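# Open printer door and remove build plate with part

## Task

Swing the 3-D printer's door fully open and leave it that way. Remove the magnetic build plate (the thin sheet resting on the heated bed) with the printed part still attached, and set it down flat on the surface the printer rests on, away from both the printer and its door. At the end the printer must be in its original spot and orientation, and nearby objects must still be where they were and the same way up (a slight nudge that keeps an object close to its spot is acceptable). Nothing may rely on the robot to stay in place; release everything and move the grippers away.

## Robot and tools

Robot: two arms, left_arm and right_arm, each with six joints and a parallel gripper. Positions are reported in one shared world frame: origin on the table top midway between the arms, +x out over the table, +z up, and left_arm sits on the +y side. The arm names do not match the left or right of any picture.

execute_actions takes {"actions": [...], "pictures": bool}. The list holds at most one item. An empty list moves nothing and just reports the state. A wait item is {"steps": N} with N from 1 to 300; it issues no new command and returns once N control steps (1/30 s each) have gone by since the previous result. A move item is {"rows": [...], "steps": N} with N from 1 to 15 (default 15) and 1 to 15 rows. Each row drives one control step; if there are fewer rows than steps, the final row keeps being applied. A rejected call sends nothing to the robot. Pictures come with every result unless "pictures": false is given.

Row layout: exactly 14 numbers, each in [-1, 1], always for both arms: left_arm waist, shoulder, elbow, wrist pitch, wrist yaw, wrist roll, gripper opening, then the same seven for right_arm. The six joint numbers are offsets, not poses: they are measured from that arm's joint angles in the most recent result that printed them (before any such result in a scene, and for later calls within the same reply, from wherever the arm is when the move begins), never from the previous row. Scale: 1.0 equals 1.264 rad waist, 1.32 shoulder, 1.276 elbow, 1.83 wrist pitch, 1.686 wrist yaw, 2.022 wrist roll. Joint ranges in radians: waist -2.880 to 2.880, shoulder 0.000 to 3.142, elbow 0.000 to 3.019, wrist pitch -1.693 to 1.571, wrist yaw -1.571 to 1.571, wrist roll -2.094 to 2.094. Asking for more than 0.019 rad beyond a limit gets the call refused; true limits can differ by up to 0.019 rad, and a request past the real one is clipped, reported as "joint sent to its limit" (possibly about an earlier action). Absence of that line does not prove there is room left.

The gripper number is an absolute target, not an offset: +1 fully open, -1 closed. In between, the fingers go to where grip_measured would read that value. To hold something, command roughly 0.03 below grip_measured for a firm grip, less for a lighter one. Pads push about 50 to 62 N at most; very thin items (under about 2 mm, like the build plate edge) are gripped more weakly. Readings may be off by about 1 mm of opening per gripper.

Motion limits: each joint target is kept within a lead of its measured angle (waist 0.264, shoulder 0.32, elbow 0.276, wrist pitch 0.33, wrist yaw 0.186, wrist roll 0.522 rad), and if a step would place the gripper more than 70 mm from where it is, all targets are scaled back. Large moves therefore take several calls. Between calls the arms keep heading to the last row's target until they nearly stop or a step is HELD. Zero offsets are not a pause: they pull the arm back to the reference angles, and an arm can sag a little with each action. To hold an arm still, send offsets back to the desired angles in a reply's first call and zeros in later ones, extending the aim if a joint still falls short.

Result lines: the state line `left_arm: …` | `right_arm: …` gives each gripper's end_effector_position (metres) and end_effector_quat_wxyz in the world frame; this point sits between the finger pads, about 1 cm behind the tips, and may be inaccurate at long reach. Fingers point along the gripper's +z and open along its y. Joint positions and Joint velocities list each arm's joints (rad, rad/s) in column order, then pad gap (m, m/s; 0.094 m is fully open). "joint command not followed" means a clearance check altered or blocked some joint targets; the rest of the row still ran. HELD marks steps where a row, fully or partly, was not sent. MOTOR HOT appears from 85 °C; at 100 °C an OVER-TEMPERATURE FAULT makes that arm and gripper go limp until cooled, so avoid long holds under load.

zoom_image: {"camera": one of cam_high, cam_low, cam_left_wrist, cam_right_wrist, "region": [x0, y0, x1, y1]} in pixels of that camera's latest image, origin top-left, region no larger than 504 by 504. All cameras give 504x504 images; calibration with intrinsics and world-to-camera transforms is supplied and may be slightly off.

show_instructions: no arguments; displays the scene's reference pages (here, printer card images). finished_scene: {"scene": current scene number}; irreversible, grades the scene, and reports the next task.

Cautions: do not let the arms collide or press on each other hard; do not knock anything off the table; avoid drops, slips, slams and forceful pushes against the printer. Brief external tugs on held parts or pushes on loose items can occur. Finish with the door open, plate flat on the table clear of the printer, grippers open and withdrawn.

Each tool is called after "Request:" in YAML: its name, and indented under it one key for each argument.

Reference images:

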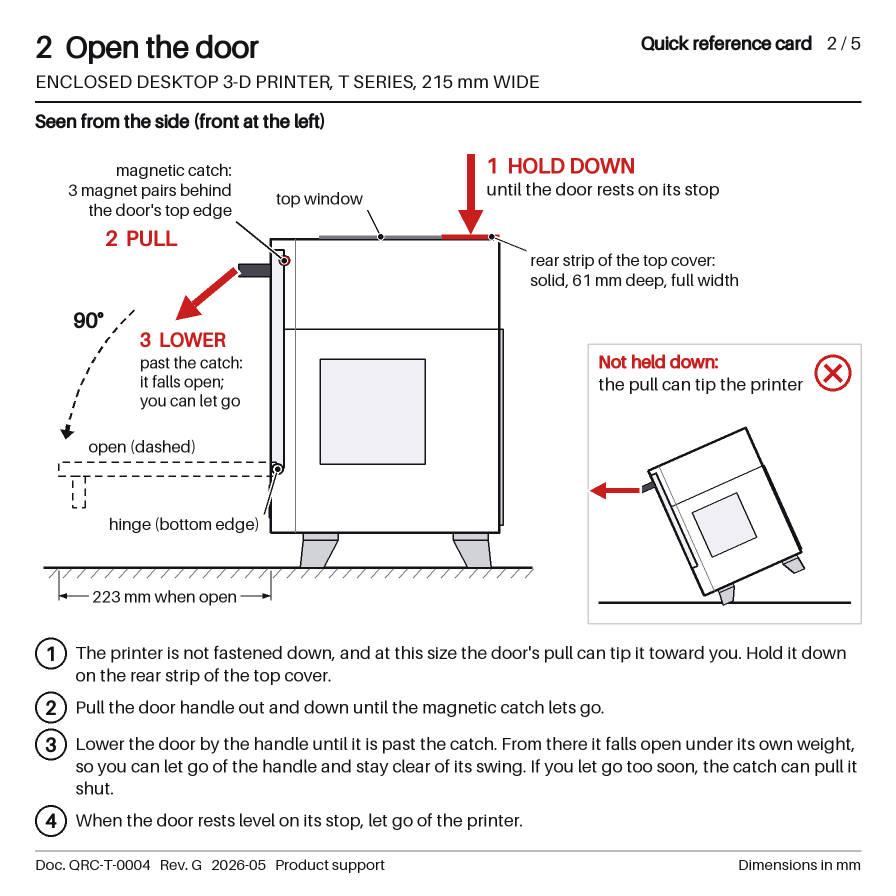

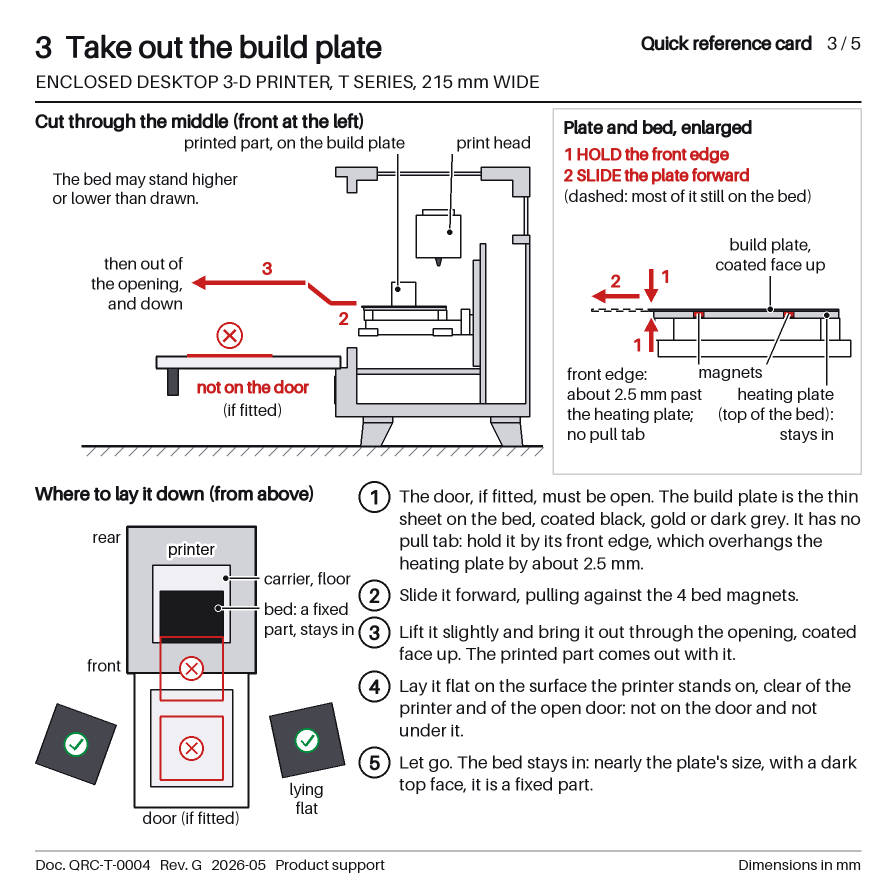

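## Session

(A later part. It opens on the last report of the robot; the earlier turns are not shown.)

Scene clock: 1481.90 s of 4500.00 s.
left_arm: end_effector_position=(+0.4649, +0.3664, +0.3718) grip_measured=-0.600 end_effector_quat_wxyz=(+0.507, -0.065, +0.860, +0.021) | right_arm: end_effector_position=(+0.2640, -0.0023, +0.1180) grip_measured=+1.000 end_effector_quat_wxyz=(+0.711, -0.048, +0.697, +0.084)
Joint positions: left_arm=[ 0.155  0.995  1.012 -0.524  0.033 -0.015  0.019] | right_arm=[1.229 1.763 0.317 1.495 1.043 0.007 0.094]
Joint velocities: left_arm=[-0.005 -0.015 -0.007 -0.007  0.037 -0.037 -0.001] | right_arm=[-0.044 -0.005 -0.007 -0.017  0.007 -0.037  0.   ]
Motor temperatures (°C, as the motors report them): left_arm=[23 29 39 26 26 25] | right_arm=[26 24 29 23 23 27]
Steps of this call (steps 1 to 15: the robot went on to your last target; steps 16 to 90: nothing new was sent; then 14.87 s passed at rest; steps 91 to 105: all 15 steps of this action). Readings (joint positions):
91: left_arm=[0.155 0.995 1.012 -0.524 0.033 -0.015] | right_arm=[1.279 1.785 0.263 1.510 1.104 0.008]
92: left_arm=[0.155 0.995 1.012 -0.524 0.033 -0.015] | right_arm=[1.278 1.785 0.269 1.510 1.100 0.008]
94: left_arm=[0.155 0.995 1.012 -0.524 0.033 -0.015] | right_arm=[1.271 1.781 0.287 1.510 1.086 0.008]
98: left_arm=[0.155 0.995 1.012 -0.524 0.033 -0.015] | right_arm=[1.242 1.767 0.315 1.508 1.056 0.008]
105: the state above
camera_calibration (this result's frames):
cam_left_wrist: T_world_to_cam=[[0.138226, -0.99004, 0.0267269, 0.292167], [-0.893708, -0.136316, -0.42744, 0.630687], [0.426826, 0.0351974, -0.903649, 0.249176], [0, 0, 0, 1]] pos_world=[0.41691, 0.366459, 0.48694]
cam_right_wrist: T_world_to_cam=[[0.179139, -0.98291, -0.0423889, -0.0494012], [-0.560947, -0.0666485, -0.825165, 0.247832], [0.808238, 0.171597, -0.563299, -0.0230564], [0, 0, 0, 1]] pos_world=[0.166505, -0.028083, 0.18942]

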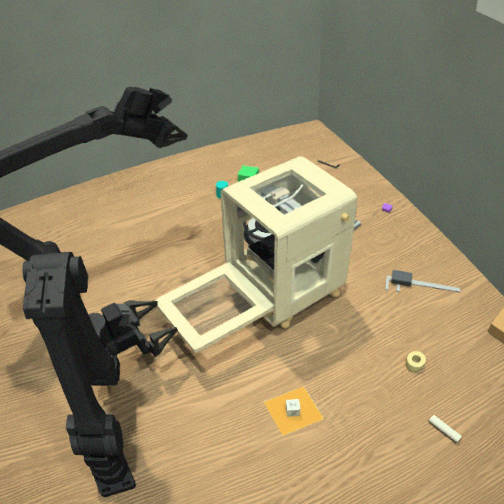

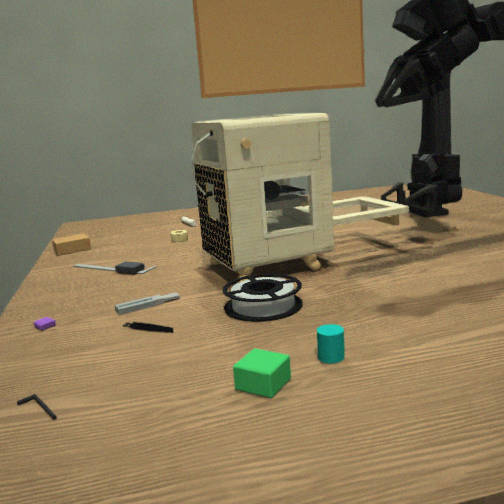

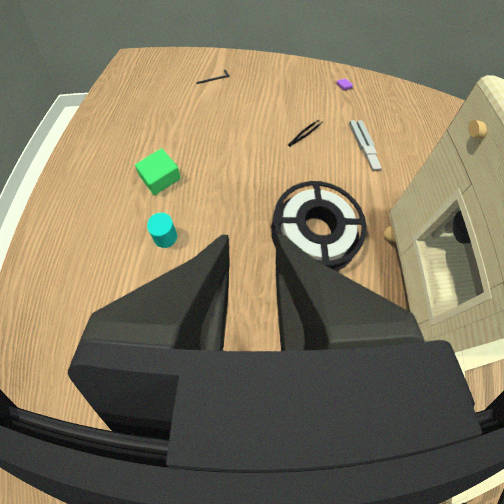

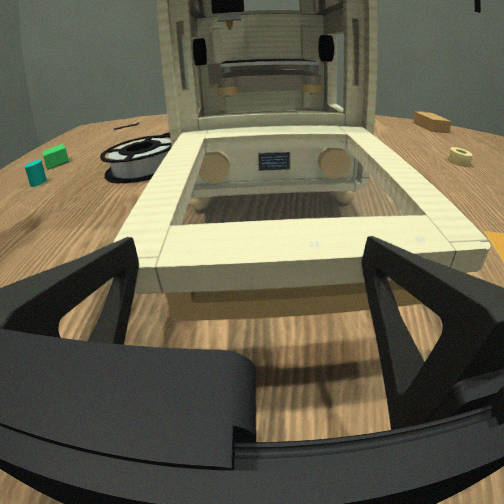

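Request:
execute_actions:
  actions:
    - {"rows":[[0,0,0.03,0.01,0,0,-0.6,0.004,0,-0.008,-0.004,0,0,1],[0,0,0.03,0.01,0,0,-0.6,0.004,0,-0.013,-0.006,0,0,1],[0,0,0.03,0.01,0,0,-0.6,0.004,0,-0.018,-0.008,0,0,1],[0,0,0.03,0.01,0,0,-0.6,0.002,0,-0.023,-0.01,0,0,1],[0,0,0.03,0.01,0,0,-0.6,0,0,-0.027,-0.012,0.002,0,1],[0,0,0.03,0.01,0,0,-0.6,-0.003,0,-0.03,-0.013,0.004,0,1],[0,0,0.03,0.01,0,0,-0.6,-0.006,0,-0.03,-0.013,0.004,0,1],[0,0,0.03,0.01,0,0,-0.6,-0.009,0,-0.03,-0.013,0.004,0,1],[0,0,0.03,0.01,0,0,-0.6,-0.012,0,-0.03,-0.013,0.004,0,1]]}

Scene clock: 1493.57 s of 4500.00 s.
left_arm: end_effector_position=(+0.4649, +0.3664, +0.3718) grip_measured=-0.600 end_effector_quat_wxyz=(+0.507, -0.065, +0.860, +0.021) | right_arm: end_effector_position=(+0.2621, -0.0164, +0.1104) grip_measured=+1.000 end_effector_quat_wxyz=(+0.706, -0.056, +0.703, +0.068)
Joint positions: left_arm=[ 0.155  0.995  1.012 -0.524  0.033 -0.015  0.019] | right_arm=[1.222 1.763 0.285 1.488 1.047 0.008 0.094]
Joint velocities: left_arm=[-0.015  0.005  0.007 -0.002 -0.022 -0.037 -0.001] | right_arm=[-0.024 -0.005 -0.002 -0.017  0.007 -0.095  0.   ]
Motor temperatures (°C, as the motors report them): left_arm=[23 29 40 26 26 25] | right_arm=[26 24 29 23 24 27]
Steps of this call (steps 1 to 15: the robot went on to your last target; steps 16 to 90: nothing new was sent; then 8.17 s passed at rest; steps 91 to 105: all 15 steps of this action). Readings (joint positions):
91: left_arm=[0.155 0.995 1.012 -0.524 0.033 -0.015] | right_arm=[1.229 1.763 0.315 1.494 1.043 0.006]
92: left_arm=[0.155 0.995 1.012 -0.524 0.033 -0.015] | right_arm=[1.230 1.763 0.314 1.494 1.043 0.006]
94: left_arm=[0.155 0.995 1.012 -0.524 0.033 -0.015] | right_arm=[1.230 1.763 0.309 1.494 1.043 0.007]
98: left_arm=[0.155 0.995 1.012 -0.524 0.033 -0.015] | right_arm=[1.229 1.763 0.289 1.490 1.047 0.008]
105: the state above
camera_calibration (this result's frames):
cam_left_wrist: T_world_to_cam=[[0.138226, -0.99004, 0.0267269, 0.292167], [-0.893708, -0.136316, -0.42744, 0.630687], [0.426826, 0.0351974, -0.903649, 0.249176], [0, 0, 0, 1]] pos_world=[0.41691, 0.366459, 0.48694]
cam_right_wrist: T_world_to_cam=[[0.167536, -0.985824, -0.0091208, -0.0638618], [-0.572958, -0.0898345, -0.814647, 0.241136], [0.802279, 0.141709, -0.579886, -0.0205454], [0, 0, 0, 1]] pos_world=[0.165343, -0.0383827, 0.183944]

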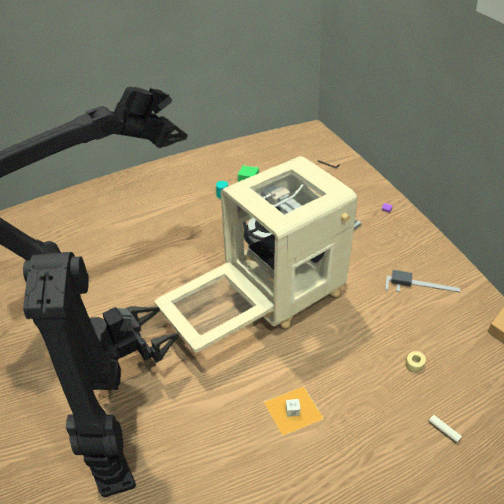

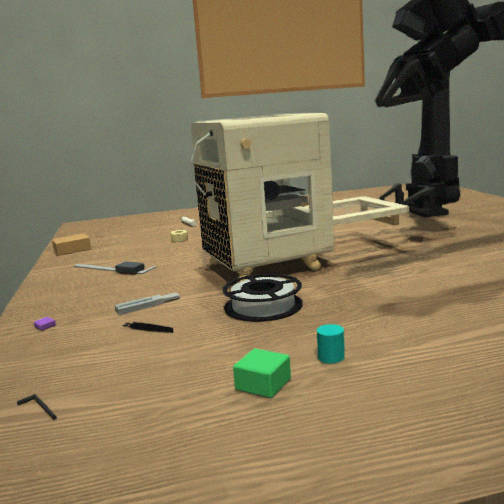

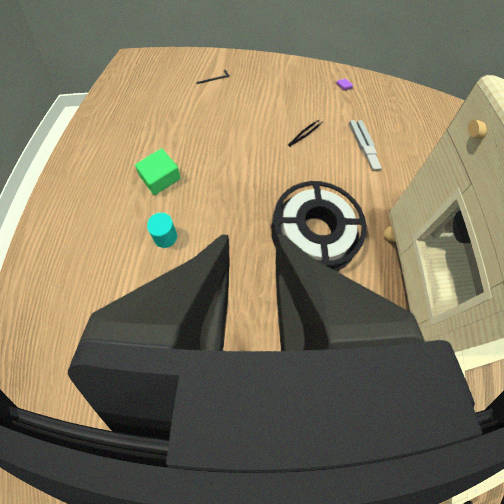

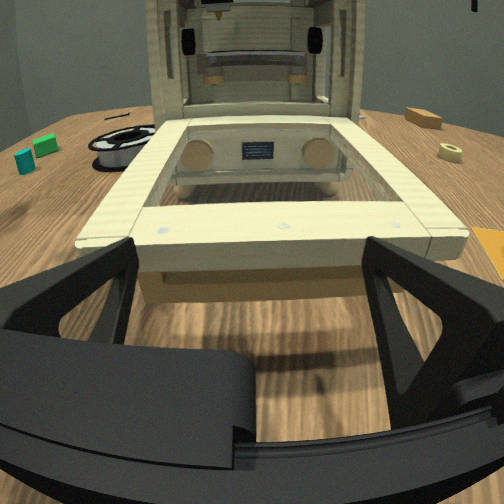

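Request:
execute_actions:
  actions:
    - {"rows":[[0,0,0.03,0.01,0,0,-0.6,-0.01,0,0.02,0,-0.002,0,1],[0,0,0.03,0.01,0,0,-0.6,-0.018,0,0.024,-0.003,-0.004,0,1],[0,0,0.03,0.01,0,0,-0.6,-0.026,0,0.028,-0.005,-0.007,0,1],[0,0,0.03,0.01,0,0,-0.6,-0.034,0,0.031,-0.007,-0.009,0,1],[0,0,0.03,0.01,0,0,-0.6,-0.042,0,0.034,-0.008,-0.01,0,1],[0,0,0.03,0.01,0,0,-0.6,-0.05,0,0.036,-0.009,-0.011,0,1],[0,0,0.03,0.01,0,0,-0.6,-0.057,0,0.038,-0.01,-0.012,0,1],[0,0,0.03,0.01,0,0,-0.6,-0.063,0,0.04,-0.011,-0.014,0,1],[0,0,0.03,0.01,0,0,-0.6,-0.068,0,0.042,-0.012,-0.017,0,1],[0,0,0.03,0.01,0,0,-0.6,-0.073,0.002,0.044,-0.014,-0.02,0,1],[0,0,0.03,0.01,0,0,-0.6,-0.078,0.002,0.046,-0.016,-0.023,0,1],[0,0,0.03,0.01,0,0,-0.6,-0.083,0.003,0.048,-0.018,-0.026,0,1],[0,0,0.03,0.01,0,0,-0.6,-0.088,0.003,0.05,-0.019,-0.029,0,1]]}

Scene clock: 1515.53 s of 4500.00 s.
left_arm: end_effector_position=(+0.4649, +0.3664, +0.3718) grip_measured=-0.600 end_effector_quat_wxyz=(+0.507, -0.065, +0.860, +0.021) | right_arm: end_effector_position=(+0.2754, -0.0142, +0.1112) grip_measured=+1.000 end_effector_quat_wxyz=(+0.705, -0.062, +0.702, +0.075)
Joint positions: left_arm=[ 0.155  0.995  1.012 -0.524  0.033 -0.015  0.019] | right_arm=[1.173 1.763 0.295 1.479 0.979 0.008 0.094]
Joint velocities: left_arm=[-0.005  0.005  0.012 -0.002  0.022 -0.022 -0.   ] | right_arm=[-0.132 -0.005  0.071 -0.095 -0.051  0.081  0.   ]
Motor temperatures (°C, as the motors report them): left_arm=[23 29 40 26 26 25] | right_arm=[26 24 29 23 23 27]
Steps of this call (steps 1 to 15: the robot went on to your last target; steps 16 to 90: nothing new was sent; then 18.47 s passed at rest; steps 91 to 105: all 15 steps of this action). Readings (joint positions):
91: left_arm=[0.155 0.995 1.012 -0.524 0.033 -0.015] | right_arm=[1.221 1.763 0.285 1.488 1.047 0.008]
92: left_arm=[0.155 0.995 1.012 -0.524 0.033 -0.015] | right_arm=[1.220 1.763 0.285 1.488 1.045 0.008]
94: left_arm=[0.155 0.995 1.012 -0.524 0.033 -0.015] | right_arm=[1.211 1.763 0.288 1.488 1.034 0.008]
98: left_arm=[0.155 0.995 1.012 -0.524 0.033 -0.015] | right_arm=[1.203 1.763 0.288 1.488 1.013 0.008]
105: the state above
camera_calibration (this result's frames):
cam_left_wrist: T_world_to_cam=[[0.138226, -0.99004, 0.0267269, 0.292167], [-0.893708, -0.136316, -0.42744, 0.630687], [0.426826, 0.0351974, -0.903649, 0.249176], [0, 0, 0, 1]] pos_world=[0.41691, 0.366459, 0.48694]
cam_right_wrist: T_world_to_cam=[[0.186321, -0.982426, -0.0111209, -0.0688762], [-0.570145, -0.0988979, -0.81557, 0.248785], [0.800137, 0.158298, -0.578552, -0.0303213], [0, 0, 0, 1]] pos_world=[0.178938, -0.0382617, 0.184593]

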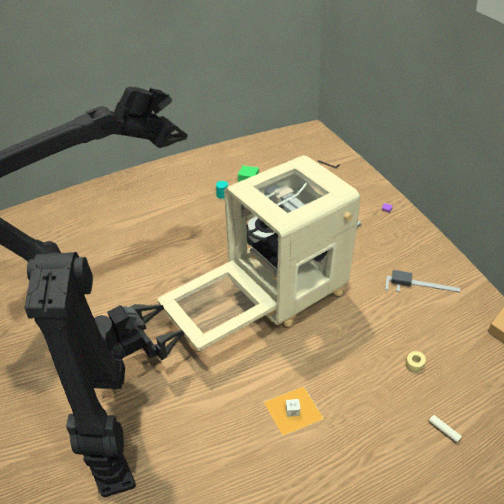

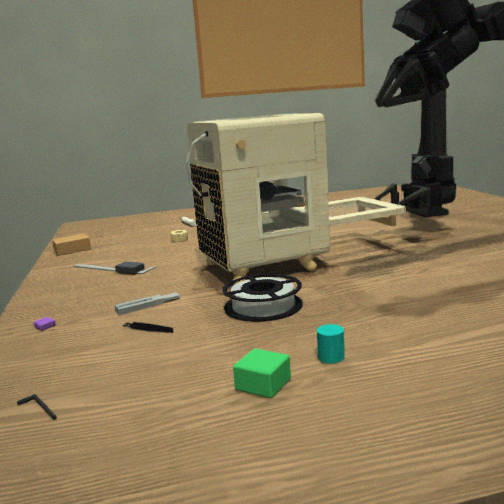

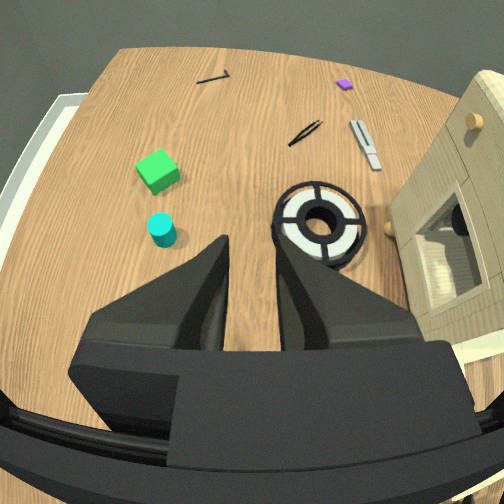

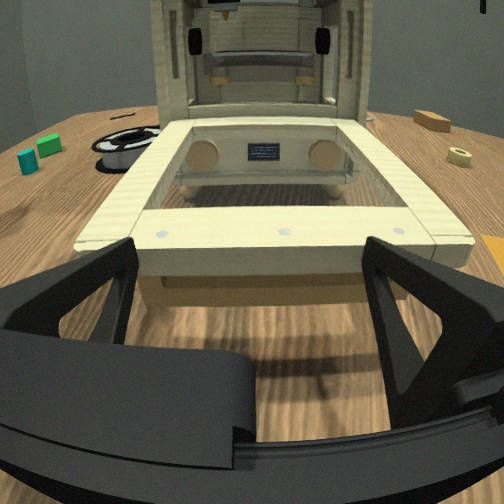

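Request:
execute_actions:
  actions: []

Scene clock: 1521.50 s of 4500.00 s.
left_arm: end_effector_position=(+0.4649, +0.3664, +0.3718) grip_measured=-0.600 end_effector_quat_wxyz=(+0.507, -0.065, +0.860, +0.021) | right_arm: end_effector_position=(+0.2803, -0.0151, +0.1113) grip_measured=+1.000 end_effector_quat_wxyz=(+0.706, -0.058, +0.703, +0.070)
Joint positions: left_arm=[ 0.155  0.995  1.012 -0.524  0.033 -0.015  0.019] | right_arm=[1.16  1.763 0.303 1.471 0.978 0.008 0.094]
Joint velocities: left_arm=[-0.005 -0.015  0.012  0.012 -0.081 -0.022 -0.001] | right_arm=[-0.005 -0.034 -0.012 -0.012 -0.037 -0.037  0.   ]
Motor temperatures (°C, as the motors report them): left_arm=[23 29 40 26 26 25] | right_arm=[26 24 29 23 24 27]
Steps of this call (steps 1 to 30: the robot went on to your last target; steps 31 to 90: nothing new was sent; then 2.97 s passed at rest). Readings (joint positions):
1: left_arm=[0.155 0.995 1.012 -0.524 0.033 -0.015] | right_arm=[1.169 1.763 0.298 1.477 0.978 0.008]
2: left_arm=[0.155 0.995 1.012 -0.524 0.033 -0.015] | right_arm=[1.166 1.763 0.300 1.474 0.978 0.008]
4: left_arm=[0.155 0.995 1.012 -0.524 0.033 -0.015] | right_arm=[1.161 1.763 0.302 1.471 0.978 0.008]
8: left_arm=[0.155 0.995 1.012 -0.524 0.033 -0.015] | right_arm=[1.160 1.763 0.303 1.471 0.978 0.008]
90: the state above
All arms were judged still, so your last target was given up. Only a new action makes them travel on or press farther. Fingers that are still opening or closing keep moving.
camera_calibration (this result's frames):
cam_left_wrist: T_world_to_cam=[[0.138226, -0.99004, 0.0267269, 0.292167], [-0.893708, -0.136316, -0.42744, 0.630687], [0.426826, 0.0351974, -0.903649, 0.249176], [0, 0, 0, 1]] pos_world=[0.41691, 0.366459, 0.48694]
cam_right_wrist: T_world_to_cam=[[0.17431, -0.984638, -0.0101603, -0.0674], [-0.571672, -0.0927906, -0.815218, 0.252081], [0.801752, 0.147909, -0.579065, -0.0346024], [0, 0, 0, 1]] pos_world=[0.183599, -0.0378559, 0.184779]

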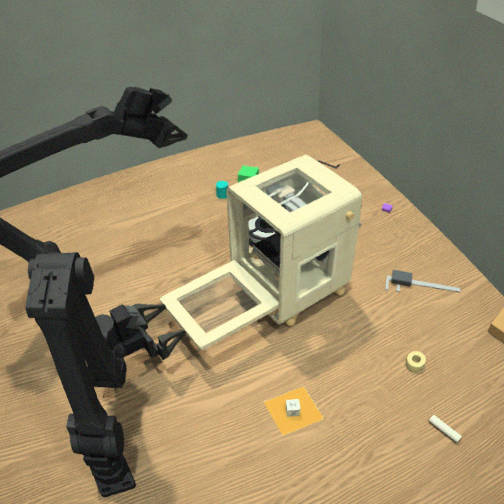

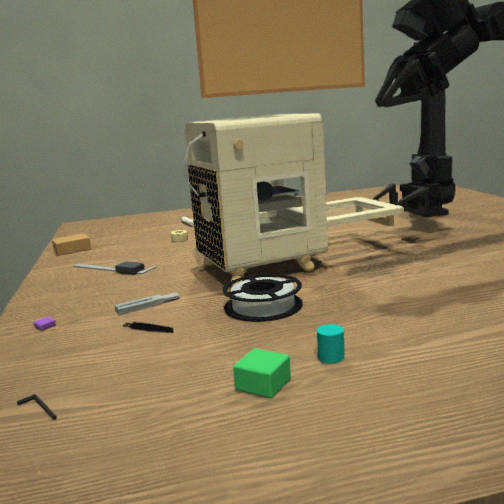

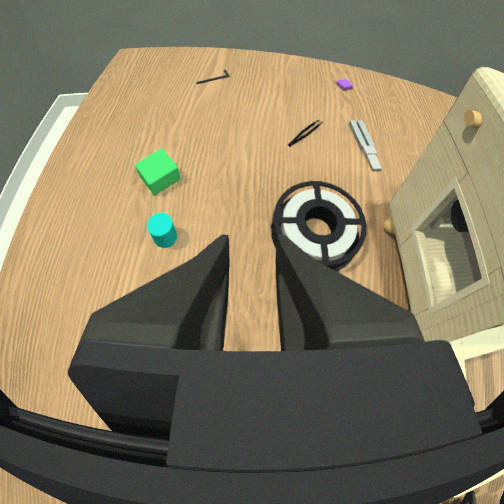

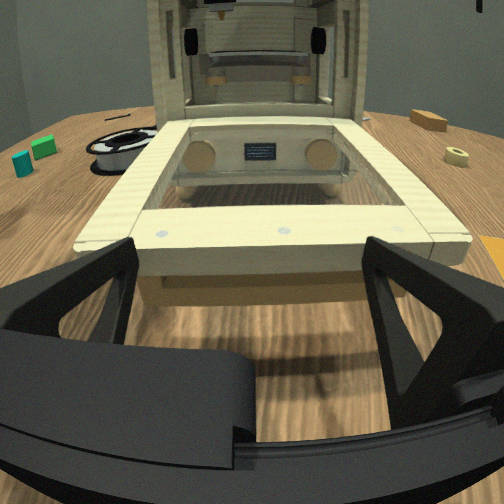

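Request:
zoom_image:
  camera: "cam_high"
  region: [220, 140, 380, 340]

Request:
zoom_image:
  camera: "cam_low"
  region: [170, 200, 350, 300]

Region (220, 140, 380, 340) of cam_high's 504x504 image, scaled by 2.520, with more detail than that image has; it fills the left 403 columns of this view, and the rest is white.

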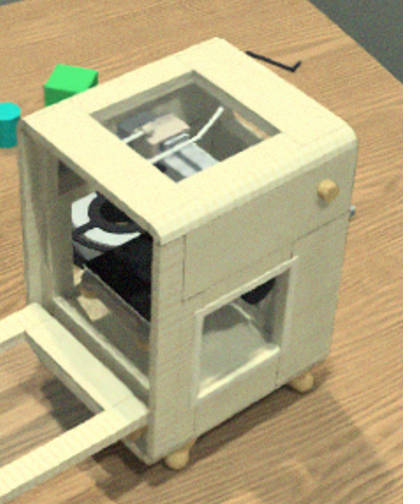

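Region (170, 200, 350, 300) of cam_low's 504x504 image, scaled by 2.800, with more detail than that image has.

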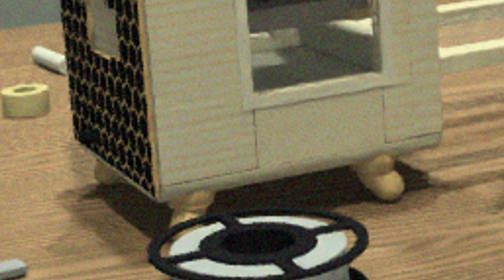

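Request:
execute_actions:
  actions:
    - {"rows":[[0,0,0.03,0.01,0,0,-0.6,-0.01,0,0.02,0,0,0,1],[0,0,0.03,0.01,0,0,-0.6,-0.018,0,0.028,0,0.002,0,1],[0,0,0.03,0.01,0,0,-0.6,-0.026,0,0.035,-0.003,0.004,0,1],[0,0,0.03,0.01,0,0,-0.6,-0.033,0,0.041,-0.005,0.006,0,1],[0,0,0.03,0.01,0,0,-0.6,-0.039,0,0.046,-0.006,0.006,0,1],[0,0,0.03,0.01,0,0,-0.6,-0.043,0,0.05,-0.007,0.006,0,1],[0,0,0.03,0.01,0,0,-0.6,-0.046,0,0.053,-0.008,0.006,0,1],[0,0,0.03,0.01,0,0,-0.6,-0.049,0,0.056,-0.009,0.006,0,1],[0,0,0.03,0.01,0,0,-0.6,-0.052,0,0.059,-0.01,0.006,0,1],[0,0,0.03,0.01,0,0,-0.6,-0.055,0,0.062,-0.011,0.006,0,1]]}

Scene clock: 1547.40 s of 4500.00 s.
left_arm: end_effector_position=(+0.4649, +0.3664, +0.3718) grip_measured=-0.600 end_effector_quat_wxyz=(+0.507, -0.065, +0.860, +0.021) | right_arm: end_effector_position=(+0.2868, -0.0107, +0.1131) grip_measured=+1.000 end_effector_quat_wxyz=(+0.707, -0.054, +0.701, +0.071)
Joint positions: left_arm=[ 0.155  0.995  1.012 -0.524  0.033 -0.015  0.019] | right_arm=[1.146 1.764 0.322 1.46  0.968 0.008 0.094]
Joint velocities: left_arm=[-0.005 -0.015 -0.012 -0.012 -0.066 -0.037 -0.   ] | right_arm=[-0.073  0.015  0.032 -0.002 -0.066 -0.037  0.   ]
Motor temperatures (°C, as the motors report them): left_arm=[23 28 40 26 26 25] | right_arm=[26 24 29 23 24 27]
Steps of this call (steps 1 to 90: nothing new was sent; then 22.40 s passed at rest; steps 91 to 105: all 15 steps of this action). Readings (joint positions):
91: left_arm=[0.155 0.995 1.012 -0.524 0.033 -0.015] | right_arm=[1.160 1.763 0.303 1.471 0.975 0.008]
92: left_arm=[0.155 0.995 1.012 -0.524 0.033 -0.015] | right_arm=[1.160 1.763 0.303 1.471 0.975 0.008]
94: left_arm=[0.155 0.995 1.012 -0.524 0.033 -0.015] | right_arm=[1.159 1.763 0.303 1.471 0.975 0.008]
98: left_arm=[0.155 0.995 1.012 -0.524 0.033 -0.015] | right_arm=[1.157 1.763 0.306 1.470 0.972 0.008]
105: the state above
camera_calibration (this result's frames):
cam_left_wrist: T_world_to_cam=[[0.138226, -0.99004, 0.0267269, 0.292167], [-0.893708, -0.136316, -0.42744, 0.630687], [0.426826, 0.0351974, -0.903649, 0.249176], [0, 0, 0, 1]] pos_world=[0.41691, 0.366459, 0.48694]
cam_right_wrist: T_world_to_cam=[[0.170589, -0.985216, -0.015782, -0.0625435], [-0.569632, -0.085537, -0.817437, 0.257427], [0.804001, 0.148436, -0.575802, -0.0404801], [0, 0, 0, 1]] pos_world=[0.189854, -0.0335906, 0.186134]

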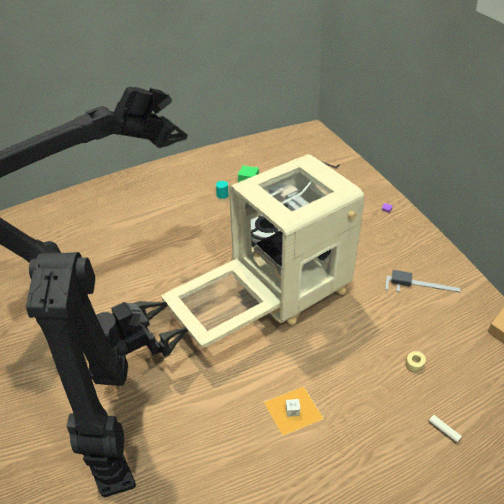

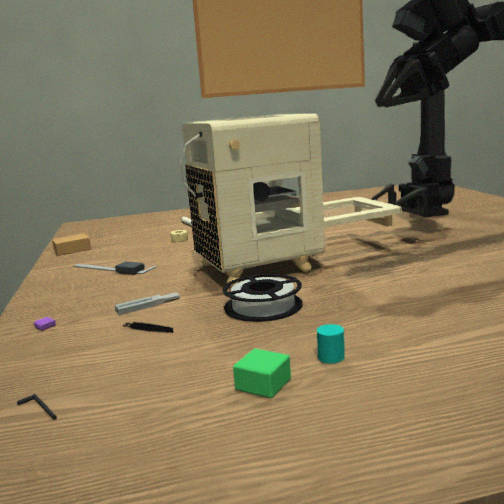

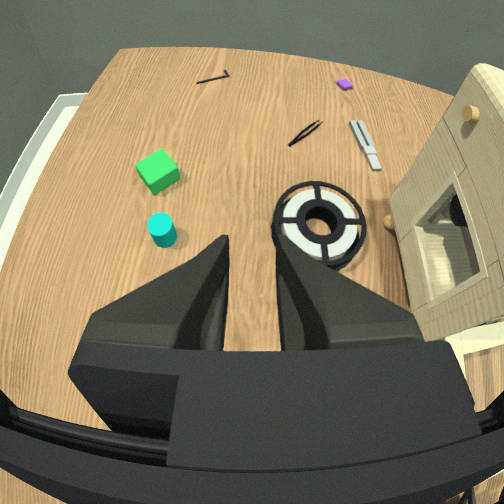

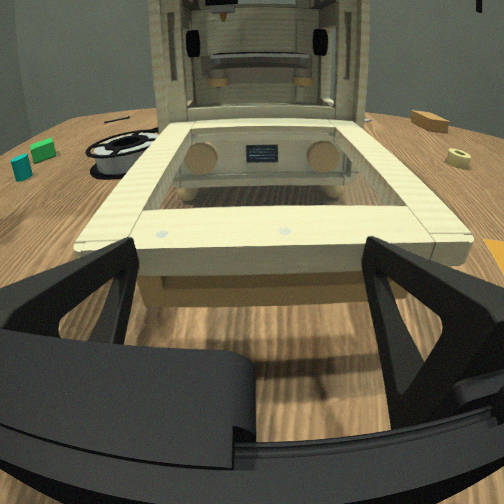

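Request:
execute_actions:
  actions:
    - {"rows":[[0,0,0.03,0.01,0,0,-0.6,0.01,0,0,0,0.005,0,1],[0,0,0.03,0.01,0,0,-0.6,0.025,0,-0.005,0,0.015,0,1],[0,0,0.03,0.01,0,0,-0.6,0.04,0,-0.01,0,0.027,0,1],[0,0,0.03,0.01,0,0,-0.6,0.055,0,-0.015,0,0.04,0,1],[0,0,0.03,0.01,0,0,-0.6,0.07,-0.02,-0.015,-0.01,0.05,0,1],[0,0,0.03,0.01,0,0,-0.6,0.08,-0.05,-0.01,-0.03,0.06,0,0.8],[0,0,0.03,0.01,0,0,-0.6,0.085,-0.09,0,-0.058,0.065,0,0.6],[0,0,0.03,0.01,0,0,-0.6,0.085,-0.14,0.01,-0.094,0.065,0,0.4],[0,0,0.03,0.01,0,0,-0.6,0.085,-0.19,0.02,-0.13,0.065,0,0.2],[0,0,0.03,0.01,0,0,-0.6,0.085,-0.245,0.03,-0.168,0.065,0,0],[0,0,0.03,0.01,0,0,-0.6,0.085,-0.3,0.03,-0.205,0.065,0,-0.2],[0,0,0.03,0.01,0,0,-0.6,0.085,-0.355,0.03,-0.245,0.065,0,-0.4],[0,0,0.03,0.01,0,0,-0.6,0.085,-0.405,0.03,-0.282,0.065,0,-0.6],[0,0,0.03,0.01,0,0,-0.6,0.085,-0.45,0.03,-0.315,0.065,0,-0.8],[0,0,0.03,0.01,0,0,-0.6,0.085,-0.485,0.03,-0.34,0.065,0,-1]]}
  pictures: false

Request:
execute_actions:
  actions:
    - {"steps":12}
  pictures: false

Request:
execute_actions:
  actions:
    - {"rows":[[0,0,0.03,0.01,0,0,-0.6,-0.03,0,0.02,0.01,0,0,-1],[0,0,0.03,0.01,0,0,-0.6,-0.08,0,0.02,0.01,-0.03,0,-1],[0,0,0.03,0.01,0,0,-0.6,-0.14,0,0.02,0.01,-0.08,0,-1],[0,0,0.03,0.01,0,0,-0.6,-0.21,0,0.02,0.01,-0.15,0,-1],[0,0,0.03,0.01,0,0,-0.6,-0.28,0,0.02,0.01,-0.22,0,-1],[0,0,0.03,0.01,0,0,-0.6,-0.35,0,0.02,0.01,-0.3,0,-1],[0,0,0.03,0.01,0,0,-0.6,-0.43,0,0.02,0.01,-0.38,0,-1],[0,0,0.03,0.01,0,0,-0.6,-0.51,0,0.02,0.01,-0.46,0,-1],[0,0,0.03,0.01,0,0,-0.6,-0.59,0,0.02,0.01,-0.54,0,-1],[0,0,0.03,0.01,0,0,-0.6,-0.67,0,0.02,0.01,-0.62,0,-1],[0,0,0.03,0.01,0,0,-0.6,-0.75,0,0.02,0.01,-0.7,0,-1],[0,0,0.03,0.01,0,0,-0.6,-0.83,0,0.02,0.01,-0.78,0,-1],[0,0,0.03,0.01,0,0,-0.6,-0.9,0,0.02,0.01,-0.86,0,-1],[0,0,0.03,0.01,0,0,-0.6,-0.96,0,0.02,0.01,-0.93,0,-1],[0,0,0.03,0.01,0,0,-0.6,-0.995,0,0.02,0.01,-0.99,0,-1]]}
  pictures: false

Request:
execute_actions:
  actions:
    - {"steps":25}

Scene clock: 1586.27 s of 4500.00 s.
left_arm: end_effector_position=(+0.4649, +0.3664, +0.3718) grip_measured=-0.600 end_effector_quat_wxyz=(+0.507, -0.065, +0.860, +0.021) | right_arm: end_effector_position=(+0.2527, -0.0124, +0.2232) grip_measured=-0.883 end_effector_quat_wxyz=(+0.713, -0.038, +0.694, +0.091)
Joint positions: left_arm=[ 0.155  0.995  1.012 -0.524  0.033 -0.015  0.019] | right_arm=[1.257 1.223 0.329 0.966 1.073 0.008 0.005]
Joint velocities: left_arm=[ 0.005 -0.015  0.007  0.017  0.007  0.037  0.001] | right_arm=[-0.005 -2.203  0.056 -1.614  0.007 -0.081 -0.2  ]
Motor temperatures (°C, as the motors report them): left_arm=[23 28 40 26 26 25] | right_arm=[26 24 30 23 24 27]
Steps of this call (steps 1 to 15: the robot went on to your last target; steps 16 to 90: nothing new was sent; then 35.37 s passed at rest; steps 91 to 105: all 15 steps of this action). Readings (joint positions):
91: left_arm=[0.155 0.995 1.012 -0.524 0.033 -0.015] | right_arm=[1.146 1.764 0.324 1.460 0.968 0.008]
92: left_arm=[0.155 0.995 1.012 -0.524 0.033 -0.015] | right_arm=[1.150 1.764 0.324 1.460 0.980 0.008]
94: left_arm=[0.155 0.995 1.012 -0.524 0.033 -0.015] | right_arm=[1.169 1.764 0.322 1.460 1.016 0.008]
98: left_arm=[0.155 0.995 1.012 -0.524 0.033 -0.015] | right_arm=[1.237 1.715 0.315 1.389 1.071 0.008]
105: the state above

Scene clock: 1586.67 s of 4500.00 s.
left_arm: end_effector_position=(+0.4649, +0.3664, +0.3718) grip_measured=-0.600 end_effector_quat_wxyz=(+0.507, -0.065, +0.860, +0.021) | right_arm: end_effector_position=(+0.2503, -0.0206, +0.2367) grip_measured=-0.983 end_effector_quat_wxyz=(+0.711, -0.043, +0.697, +0.084)
Joint positions: left_arm=[ 0.155  0.995  1.012 -0.524  0.033 -0.015  0.019] | right_arm=[1.257 1.128 0.33  0.853 1.077 0.008 0.001]
Joint velocities: left_arm=[-0.015 -0.005 -0.002 -0.007 -0.051  0.022 -0.   ] | right_arm=[-0.005 -0.005 -0.017 -0.012 -0.007  0.066 -0.001]
Motor temperatures (°C, as the motors report them): left_arm=[23 28 40 26 26 25] | right_arm=[26 24 30 23 24 27]
Steps of this call (steps 1 to 12: the robot went on to your last target). Readings (joint positions):
1: left_arm=[0.155 0.995 1.012 -0.524 0.033 -0.015] | right_arm=[1.257 1.157 0.330 0.924 1.074 0.008]
2: left_arm=[0.155 0.995 1.012 -0.524 0.033 -0.015] | right_arm=[1.257 1.109 0.330 0.900 1.075 0.008]
4: left_arm=[0.155 0.995 1.012 -0.524 0.033 -0.015] | right_arm=[1.257 1.072 0.330 0.879 1.077 0.008]
8: left_arm=[0.155 0.995 1.012 -0.524 0.033 -0.015] | right_arm=[1.257 1.109 0.330 0.859 1.077 0.008]
12: the state above

Scene clock: 1587.17 s of 4500.00 s.
left_arm: end_effector_position=(+0.4649, +0.3664, +0.3718) grip_measured=-0.600 end_effector_quat_wxyz=(+0.507, -0.065, +0.860, +0.021) | right_arm: end_effector_position=(+0.4177, -0.1872, +0.2416) grip_measured=-0.983 end_effector_quat_wxyz=(+0.716, -0.111, +0.678, +0.120)
Joint positions: left_arm=[ 0.155  0.995  1.012 -0.524  0.033 -0.015  0.019] | right_arm=[ 0.223  1.128  0.33   0.853 -0.105  0.008  0.001]
Joint velocities: left_arm=[-0.024 -0.015 -0.022 -0.002 -0.022  0.007 -0.001] | right_arm=[-2.603 -0.005  0.022 -0.032 -2.293  0.007 -0.   ]
Motor temperatures (°C, as the motors report them): left_arm=[23 28 40 26 26 25] | right_arm=[26 24 30 23 24 27]
Steps of this call (steps 1 to 15: all 15 steps of this action). Readings (joint positions):
1: left_arm=[0.155 0.995 1.012 -0.524 0.033 -0.015] | right_arm=[1.255 1.128 0.330 0.853 1.077 0.008]
2: left_arm=[0.155 0.995 1.012 -0.524 0.033 -0.015] | right_arm=[1.242 1.128 0.330 0.853 1.052 0.008]
4: left_arm=[0.155 0.995 1.012 -0.524 0.033 -0.015] | right_arm=[1.162 1.128 0.330 0.853 0.903 0.008]
8: left_arm=[0.155 0.995 1.012 -0.524 0.033 -0.015] | right_arm=[0.839 1.128 0.330 0.853 0.525 0.008]
15: the state above

Scene clock: 1588.00 s of 4500.00 s.
left_arm: end_effector_position=(+0.4649, +0.3664, +0.3718) grip_measured=-0.600 end_effector_quat_wxyz=(+0.507, -0.065, +0.860, +0.021) | right_arm: end_effector_position=(+0.4046, -0.2063, +0.2401) grip_measured=-0.983 end_effector_quat_wxyz=(+0.694, -0.207, +0.659, +0.202)
Joint positions: left_arm=[ 0.155  0.995  1.012 -0.524  0.033 -0.015  0.019] | right_arm=[-0.004  1.128  0.33   0.853 -0.591  0.008  0.001]
Joint velocities: left_arm=[ 0.005 -0.015 -0.027  0.002  0.022 -0.007  0.   ] | right_arm=[-0.015  0.005  0.007 -0.002  0.051  0.037  0.002]
Motor temperatures (°C, as the motors report them): left_arm=[23 28 40 26 26 25] | right_arm=[26 24 30 23 24 27]
Steps of this call (steps 1 to 25: the robot went on to your last target). Readings (joint positions):
1: left_arm=[0.155 0.995 1.012 -0.524 0.033 -0.015] | right_arm=[0.136 1.128 0.330 0.853 -0.201 0.008]
2: left_arm=[0.155 0.995 1.012 -0.524 0.033 -0.015] | right_arm=[0.059 1.128 0.330 0.853 -0.296 0.008]
4: left_arm=[0.155 0.995 1.012 -0.524 0.033 -0.015] | right_arm=[-0.032 1.128 0.330 0.853 -0.481 0.008]
8: left_arm=[0.155 0.995 1.012 -0.524 0.033 -0.015] | right_arm=[-0.019 1.128 0.330 0.853 -0.587 0.008]
25: the state above
camera_calibration (this result's frames):
cam_left_wrist: T_world_to_cam=[[0.138226, -0.99004, 0.0267269, 0.292167], [-0.893708, -0.136316, -0.42744, 0.630687], [0.426826, 0.0351974, -0.903649, 0.249176], [0, 0, 0, 1]] pos_world=[0.41691, 0.366459, 0.48694]
cam_right_wrist: T_world_to_cam=[[0.547518, -0.836291, 0.029018, -0.40585], [-0.443571, -0.31946, -0.837371, 0.317092], [0.709556, 0.445604, -0.545864, 0.0593367], [0, 0, 0, 1]] pos_world=[0.32076, -0.264551, 0.30969]

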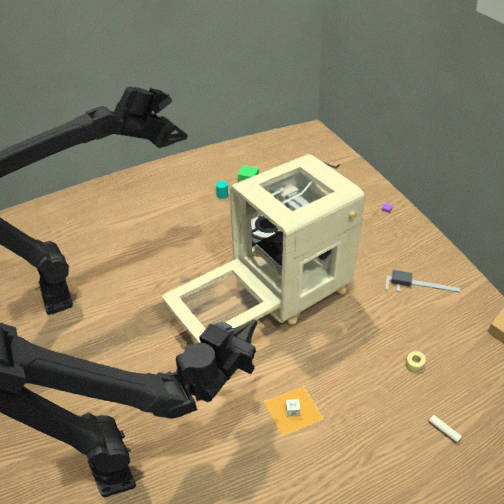

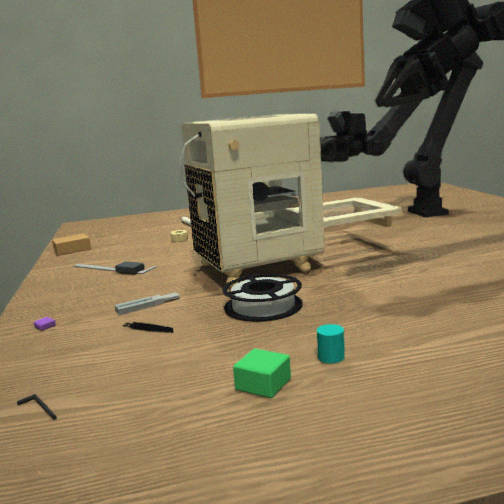

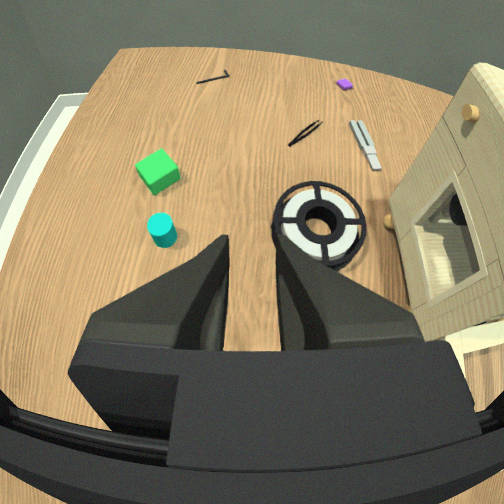

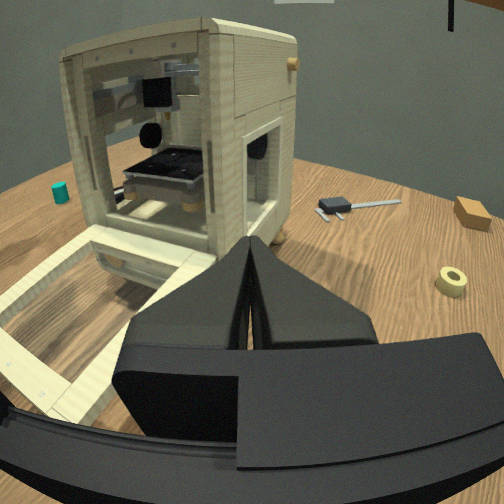

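Request:
execute_actions:
  actions:
    - {"rows":[[0,0,0.03,0.01,0,0,-0.6,0,0.01,0.05,0,-0.04,0,-1],[0,0,0.03,0.01,0,0,-0.6,0,0.03,0.08,0,-0.09,0,-1],[0,0,0.03,0.01,0,0,-0.6,0,0.06,0.115,0,-0.15,0,-1],[0,0,0.03,0.01,0,0,-0.6,0,0.1,0.16,-0.005,-0.21,0,-1],[0,0,0.03,0.01,0,0,-0.6,0,0.145,0.21,-0.01,-0.27,0,-1],[0,0,0.03,0.01,0,0,-0.6,0,0.19,0.26,-0.015,-0.33,0,-1],[0,0,0.03,0.01,0,0,-0.6,0,0.24,0.315,-0.02,-0.39,0,-1],[0,0,0.03,0.01,0,0,-0.6,0,0.29,0.37,-0.025,-0.44,0,-1],[0,0,0.03,0.01,0,0,-0.6,0,0.34,0.425,-0.03,-0.47,0,-1],[0,0,0.03,0.01,0,0,-0.6,0,0.39,0.48,-0.035,-0.482,0,-1],[0,0,0.03,0.01,0,0,-0.6,0,0.44,0.535,-0.04,-0.482,0,-1],[0,0,0.03,0.01,0,0,-0.6,0,0.49,0.585,-0.045,-0.482,0,-1],[0,0,0.03,0.01,0,0,-0.6,0,0.535,0.63,-0.05,-0.482,0,-1],[0,0,0.03,0.01,0,0,-0.6,0,0.575,0.67,-0.053,-0.482,0,-1],[0,0,0.03,0.01,0,0,-0.6,0,0.604,0.698,-0.055,-0.482,0,-1]]}
  pictures: false

Request:
execute_actions:
  actions:
    - {"steps":25}

Scene clock: 1602.47 s of 4500.00 s.
left_arm: end_effector_position=(+0.4649, +0.3664, +0.3718) grip_measured=-0.600 end_effector_quat_wxyz=(+0.507, -0.065, +0.860, +0.021) | right_arm: end_effector_position=(+0.5436, -0.1336, +0.2307) grip_measured=-0.983 end_effector_quat_wxyz=(+0.552, -0.460, +0.533, +0.446)
Joint positions: left_arm=[ 0.155  0.995  1.012 -0.524  0.033 -0.015  0.019] | right_arm=[-0.004  1.764  1.006  0.8   -1.395  0.008  0.001]
Joint velocities: left_arm=[ 0.005 -0.005  0.002  0.002 -0.007 -0.007 -0.001] | right_arm=[ 0.005  1.744  1.741 -0.227 -0.095 -0.007 -0.001]
Motor temperatures (°C, as the motors report them): left_arm=[23 28 40 26 26 25] | right_arm=[26 24 31 23 24 27]
Steps of this call (steps 1 to 15: the robot went on to your last target; steps 16 to 90: nothing new was sent; then 10.97 s passed at rest; steps 91 to 105: all 15 steps of this action). Readings (joint positions):
91: left_arm=[0.155 0.995 1.012 -0.524 0.033 -0.015] | right_arm=[-0.005 1.129 0.330 0.853 -0.619 0.008]
92: left_arm=[0.155 0.995 1.012 -0.524 0.033 -0.015] | right_arm=[-0.005 1.133 0.335 0.853 -0.681 0.008]
94: left_arm=[0.155 0.995 1.012 -0.524 0.033 -0.015] | right_arm=[-0.005 1.165 0.370 0.853 -0.864 0.008]
98: left_arm=[0.155 0.995 1.012 -0.524 0.033 -0.015] | right_arm=[-0.004 1.348 0.568 0.845 -1.212 0.008]
105: the state above

Scene clock: 1603.30 s of 4500.00 s.
left_arm: end_effector_position=(+0.4649, +0.3664, +0.3718) grip_measured=-0.600 end_effector_quat_wxyz=(+0.507, -0.065, +0.860, +0.021) | right_arm: end_effector_position=(+0.6046, -0.1336, +0.2003) grip_measured=-0.983 end_effector_quat_wxyz=(+0.543, -0.455, +0.540, +0.454)
Joint positions: left_arm=[ 0.155  0.995  1.012 -0.524  0.033 -0.015  0.019] | right_arm=[-0.004  1.938  1.188  0.762 -1.401  0.008  0.001]
Joint velocities: left_arm=[-0.015 -0.005  0.002  0.007  0.037  0.007  0.   ] | right_arm=[-0.015  0.005  0.012 -0.017 -0.051  0.007  0.001]
Motor temperatures (°C, as the motors report them): left_arm=[23 28 41 26 26 25] | right_arm=[26 24 31 23 24 27]
Steps of this call (steps 1 to 25: the robot went on to your last target). Readings (joint positions):
1: left_arm=[0.155 0.995 1.012 -0.524 0.033 -0.015] | right_arm=[-0.004 1.823 1.067 0.791 -1.398 0.008]
2: left_arm=[0.155 0.995 1.012 -0.524 0.033 -0.015] | right_arm=[-0.004 1.876 1.124 0.782 -1.398 0.008]
4: left_arm=[0.155 0.995 1.012 -0.524 0.033 -0.015] | right_arm=[-0.004 1.947 1.185 0.771 -1.397 0.008]
8: left_arm=[0.155 0.995 1.012 -0.524 0.033 -0.015] | right_arm=[-0.004 1.971 1.188 0.762 -1.401 0.008]
25: the state above
camera_calibration (this result's frames):
cam_left_wrist: T_world_to_cam=[[0.138226, -0.99004, 0.0267269, 0.292167], [-0.893708, -0.136316, -0.42744, 0.630687], [0.426826, 0.0351974, -0.903649, 0.249176], [0, 0, 0, 1]] pos_world=[0.41691, 0.366459, 0.48694]
cam_right_wrist: T_world_to_cam=[[0.983674, -0.179636, 0.0107505, -0.625684], [-0.0959846, -0.574262, -0.813025, 0.146664], [0.152222, 0.79872, -0.582129, 0.254738], [0, 0, 0, 1]] pos_world=[0.59077, -0.231636, 0.274258]

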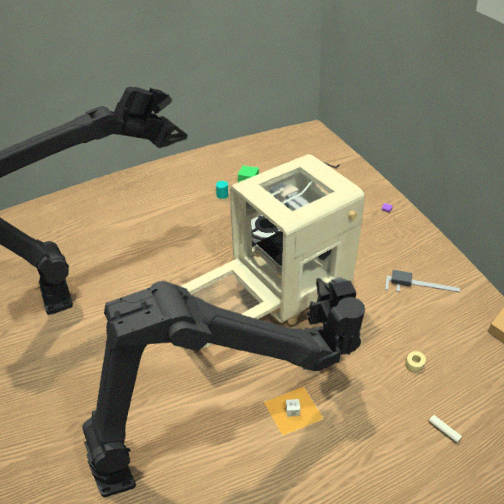

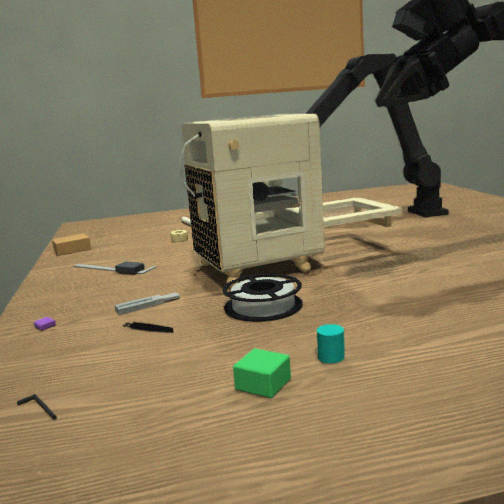

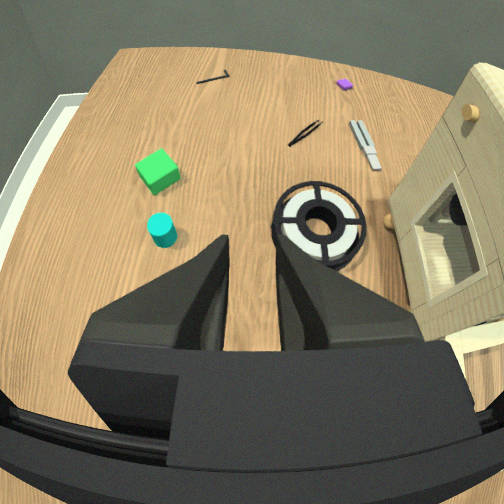

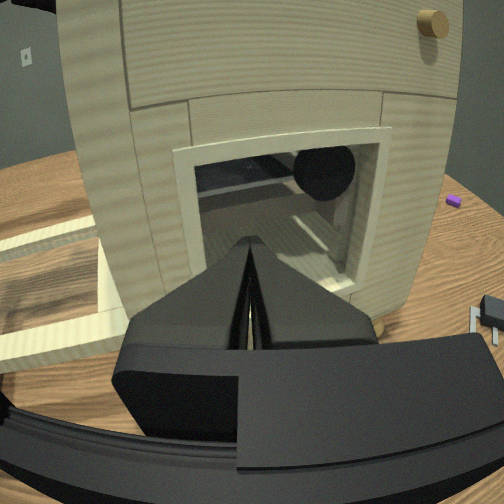

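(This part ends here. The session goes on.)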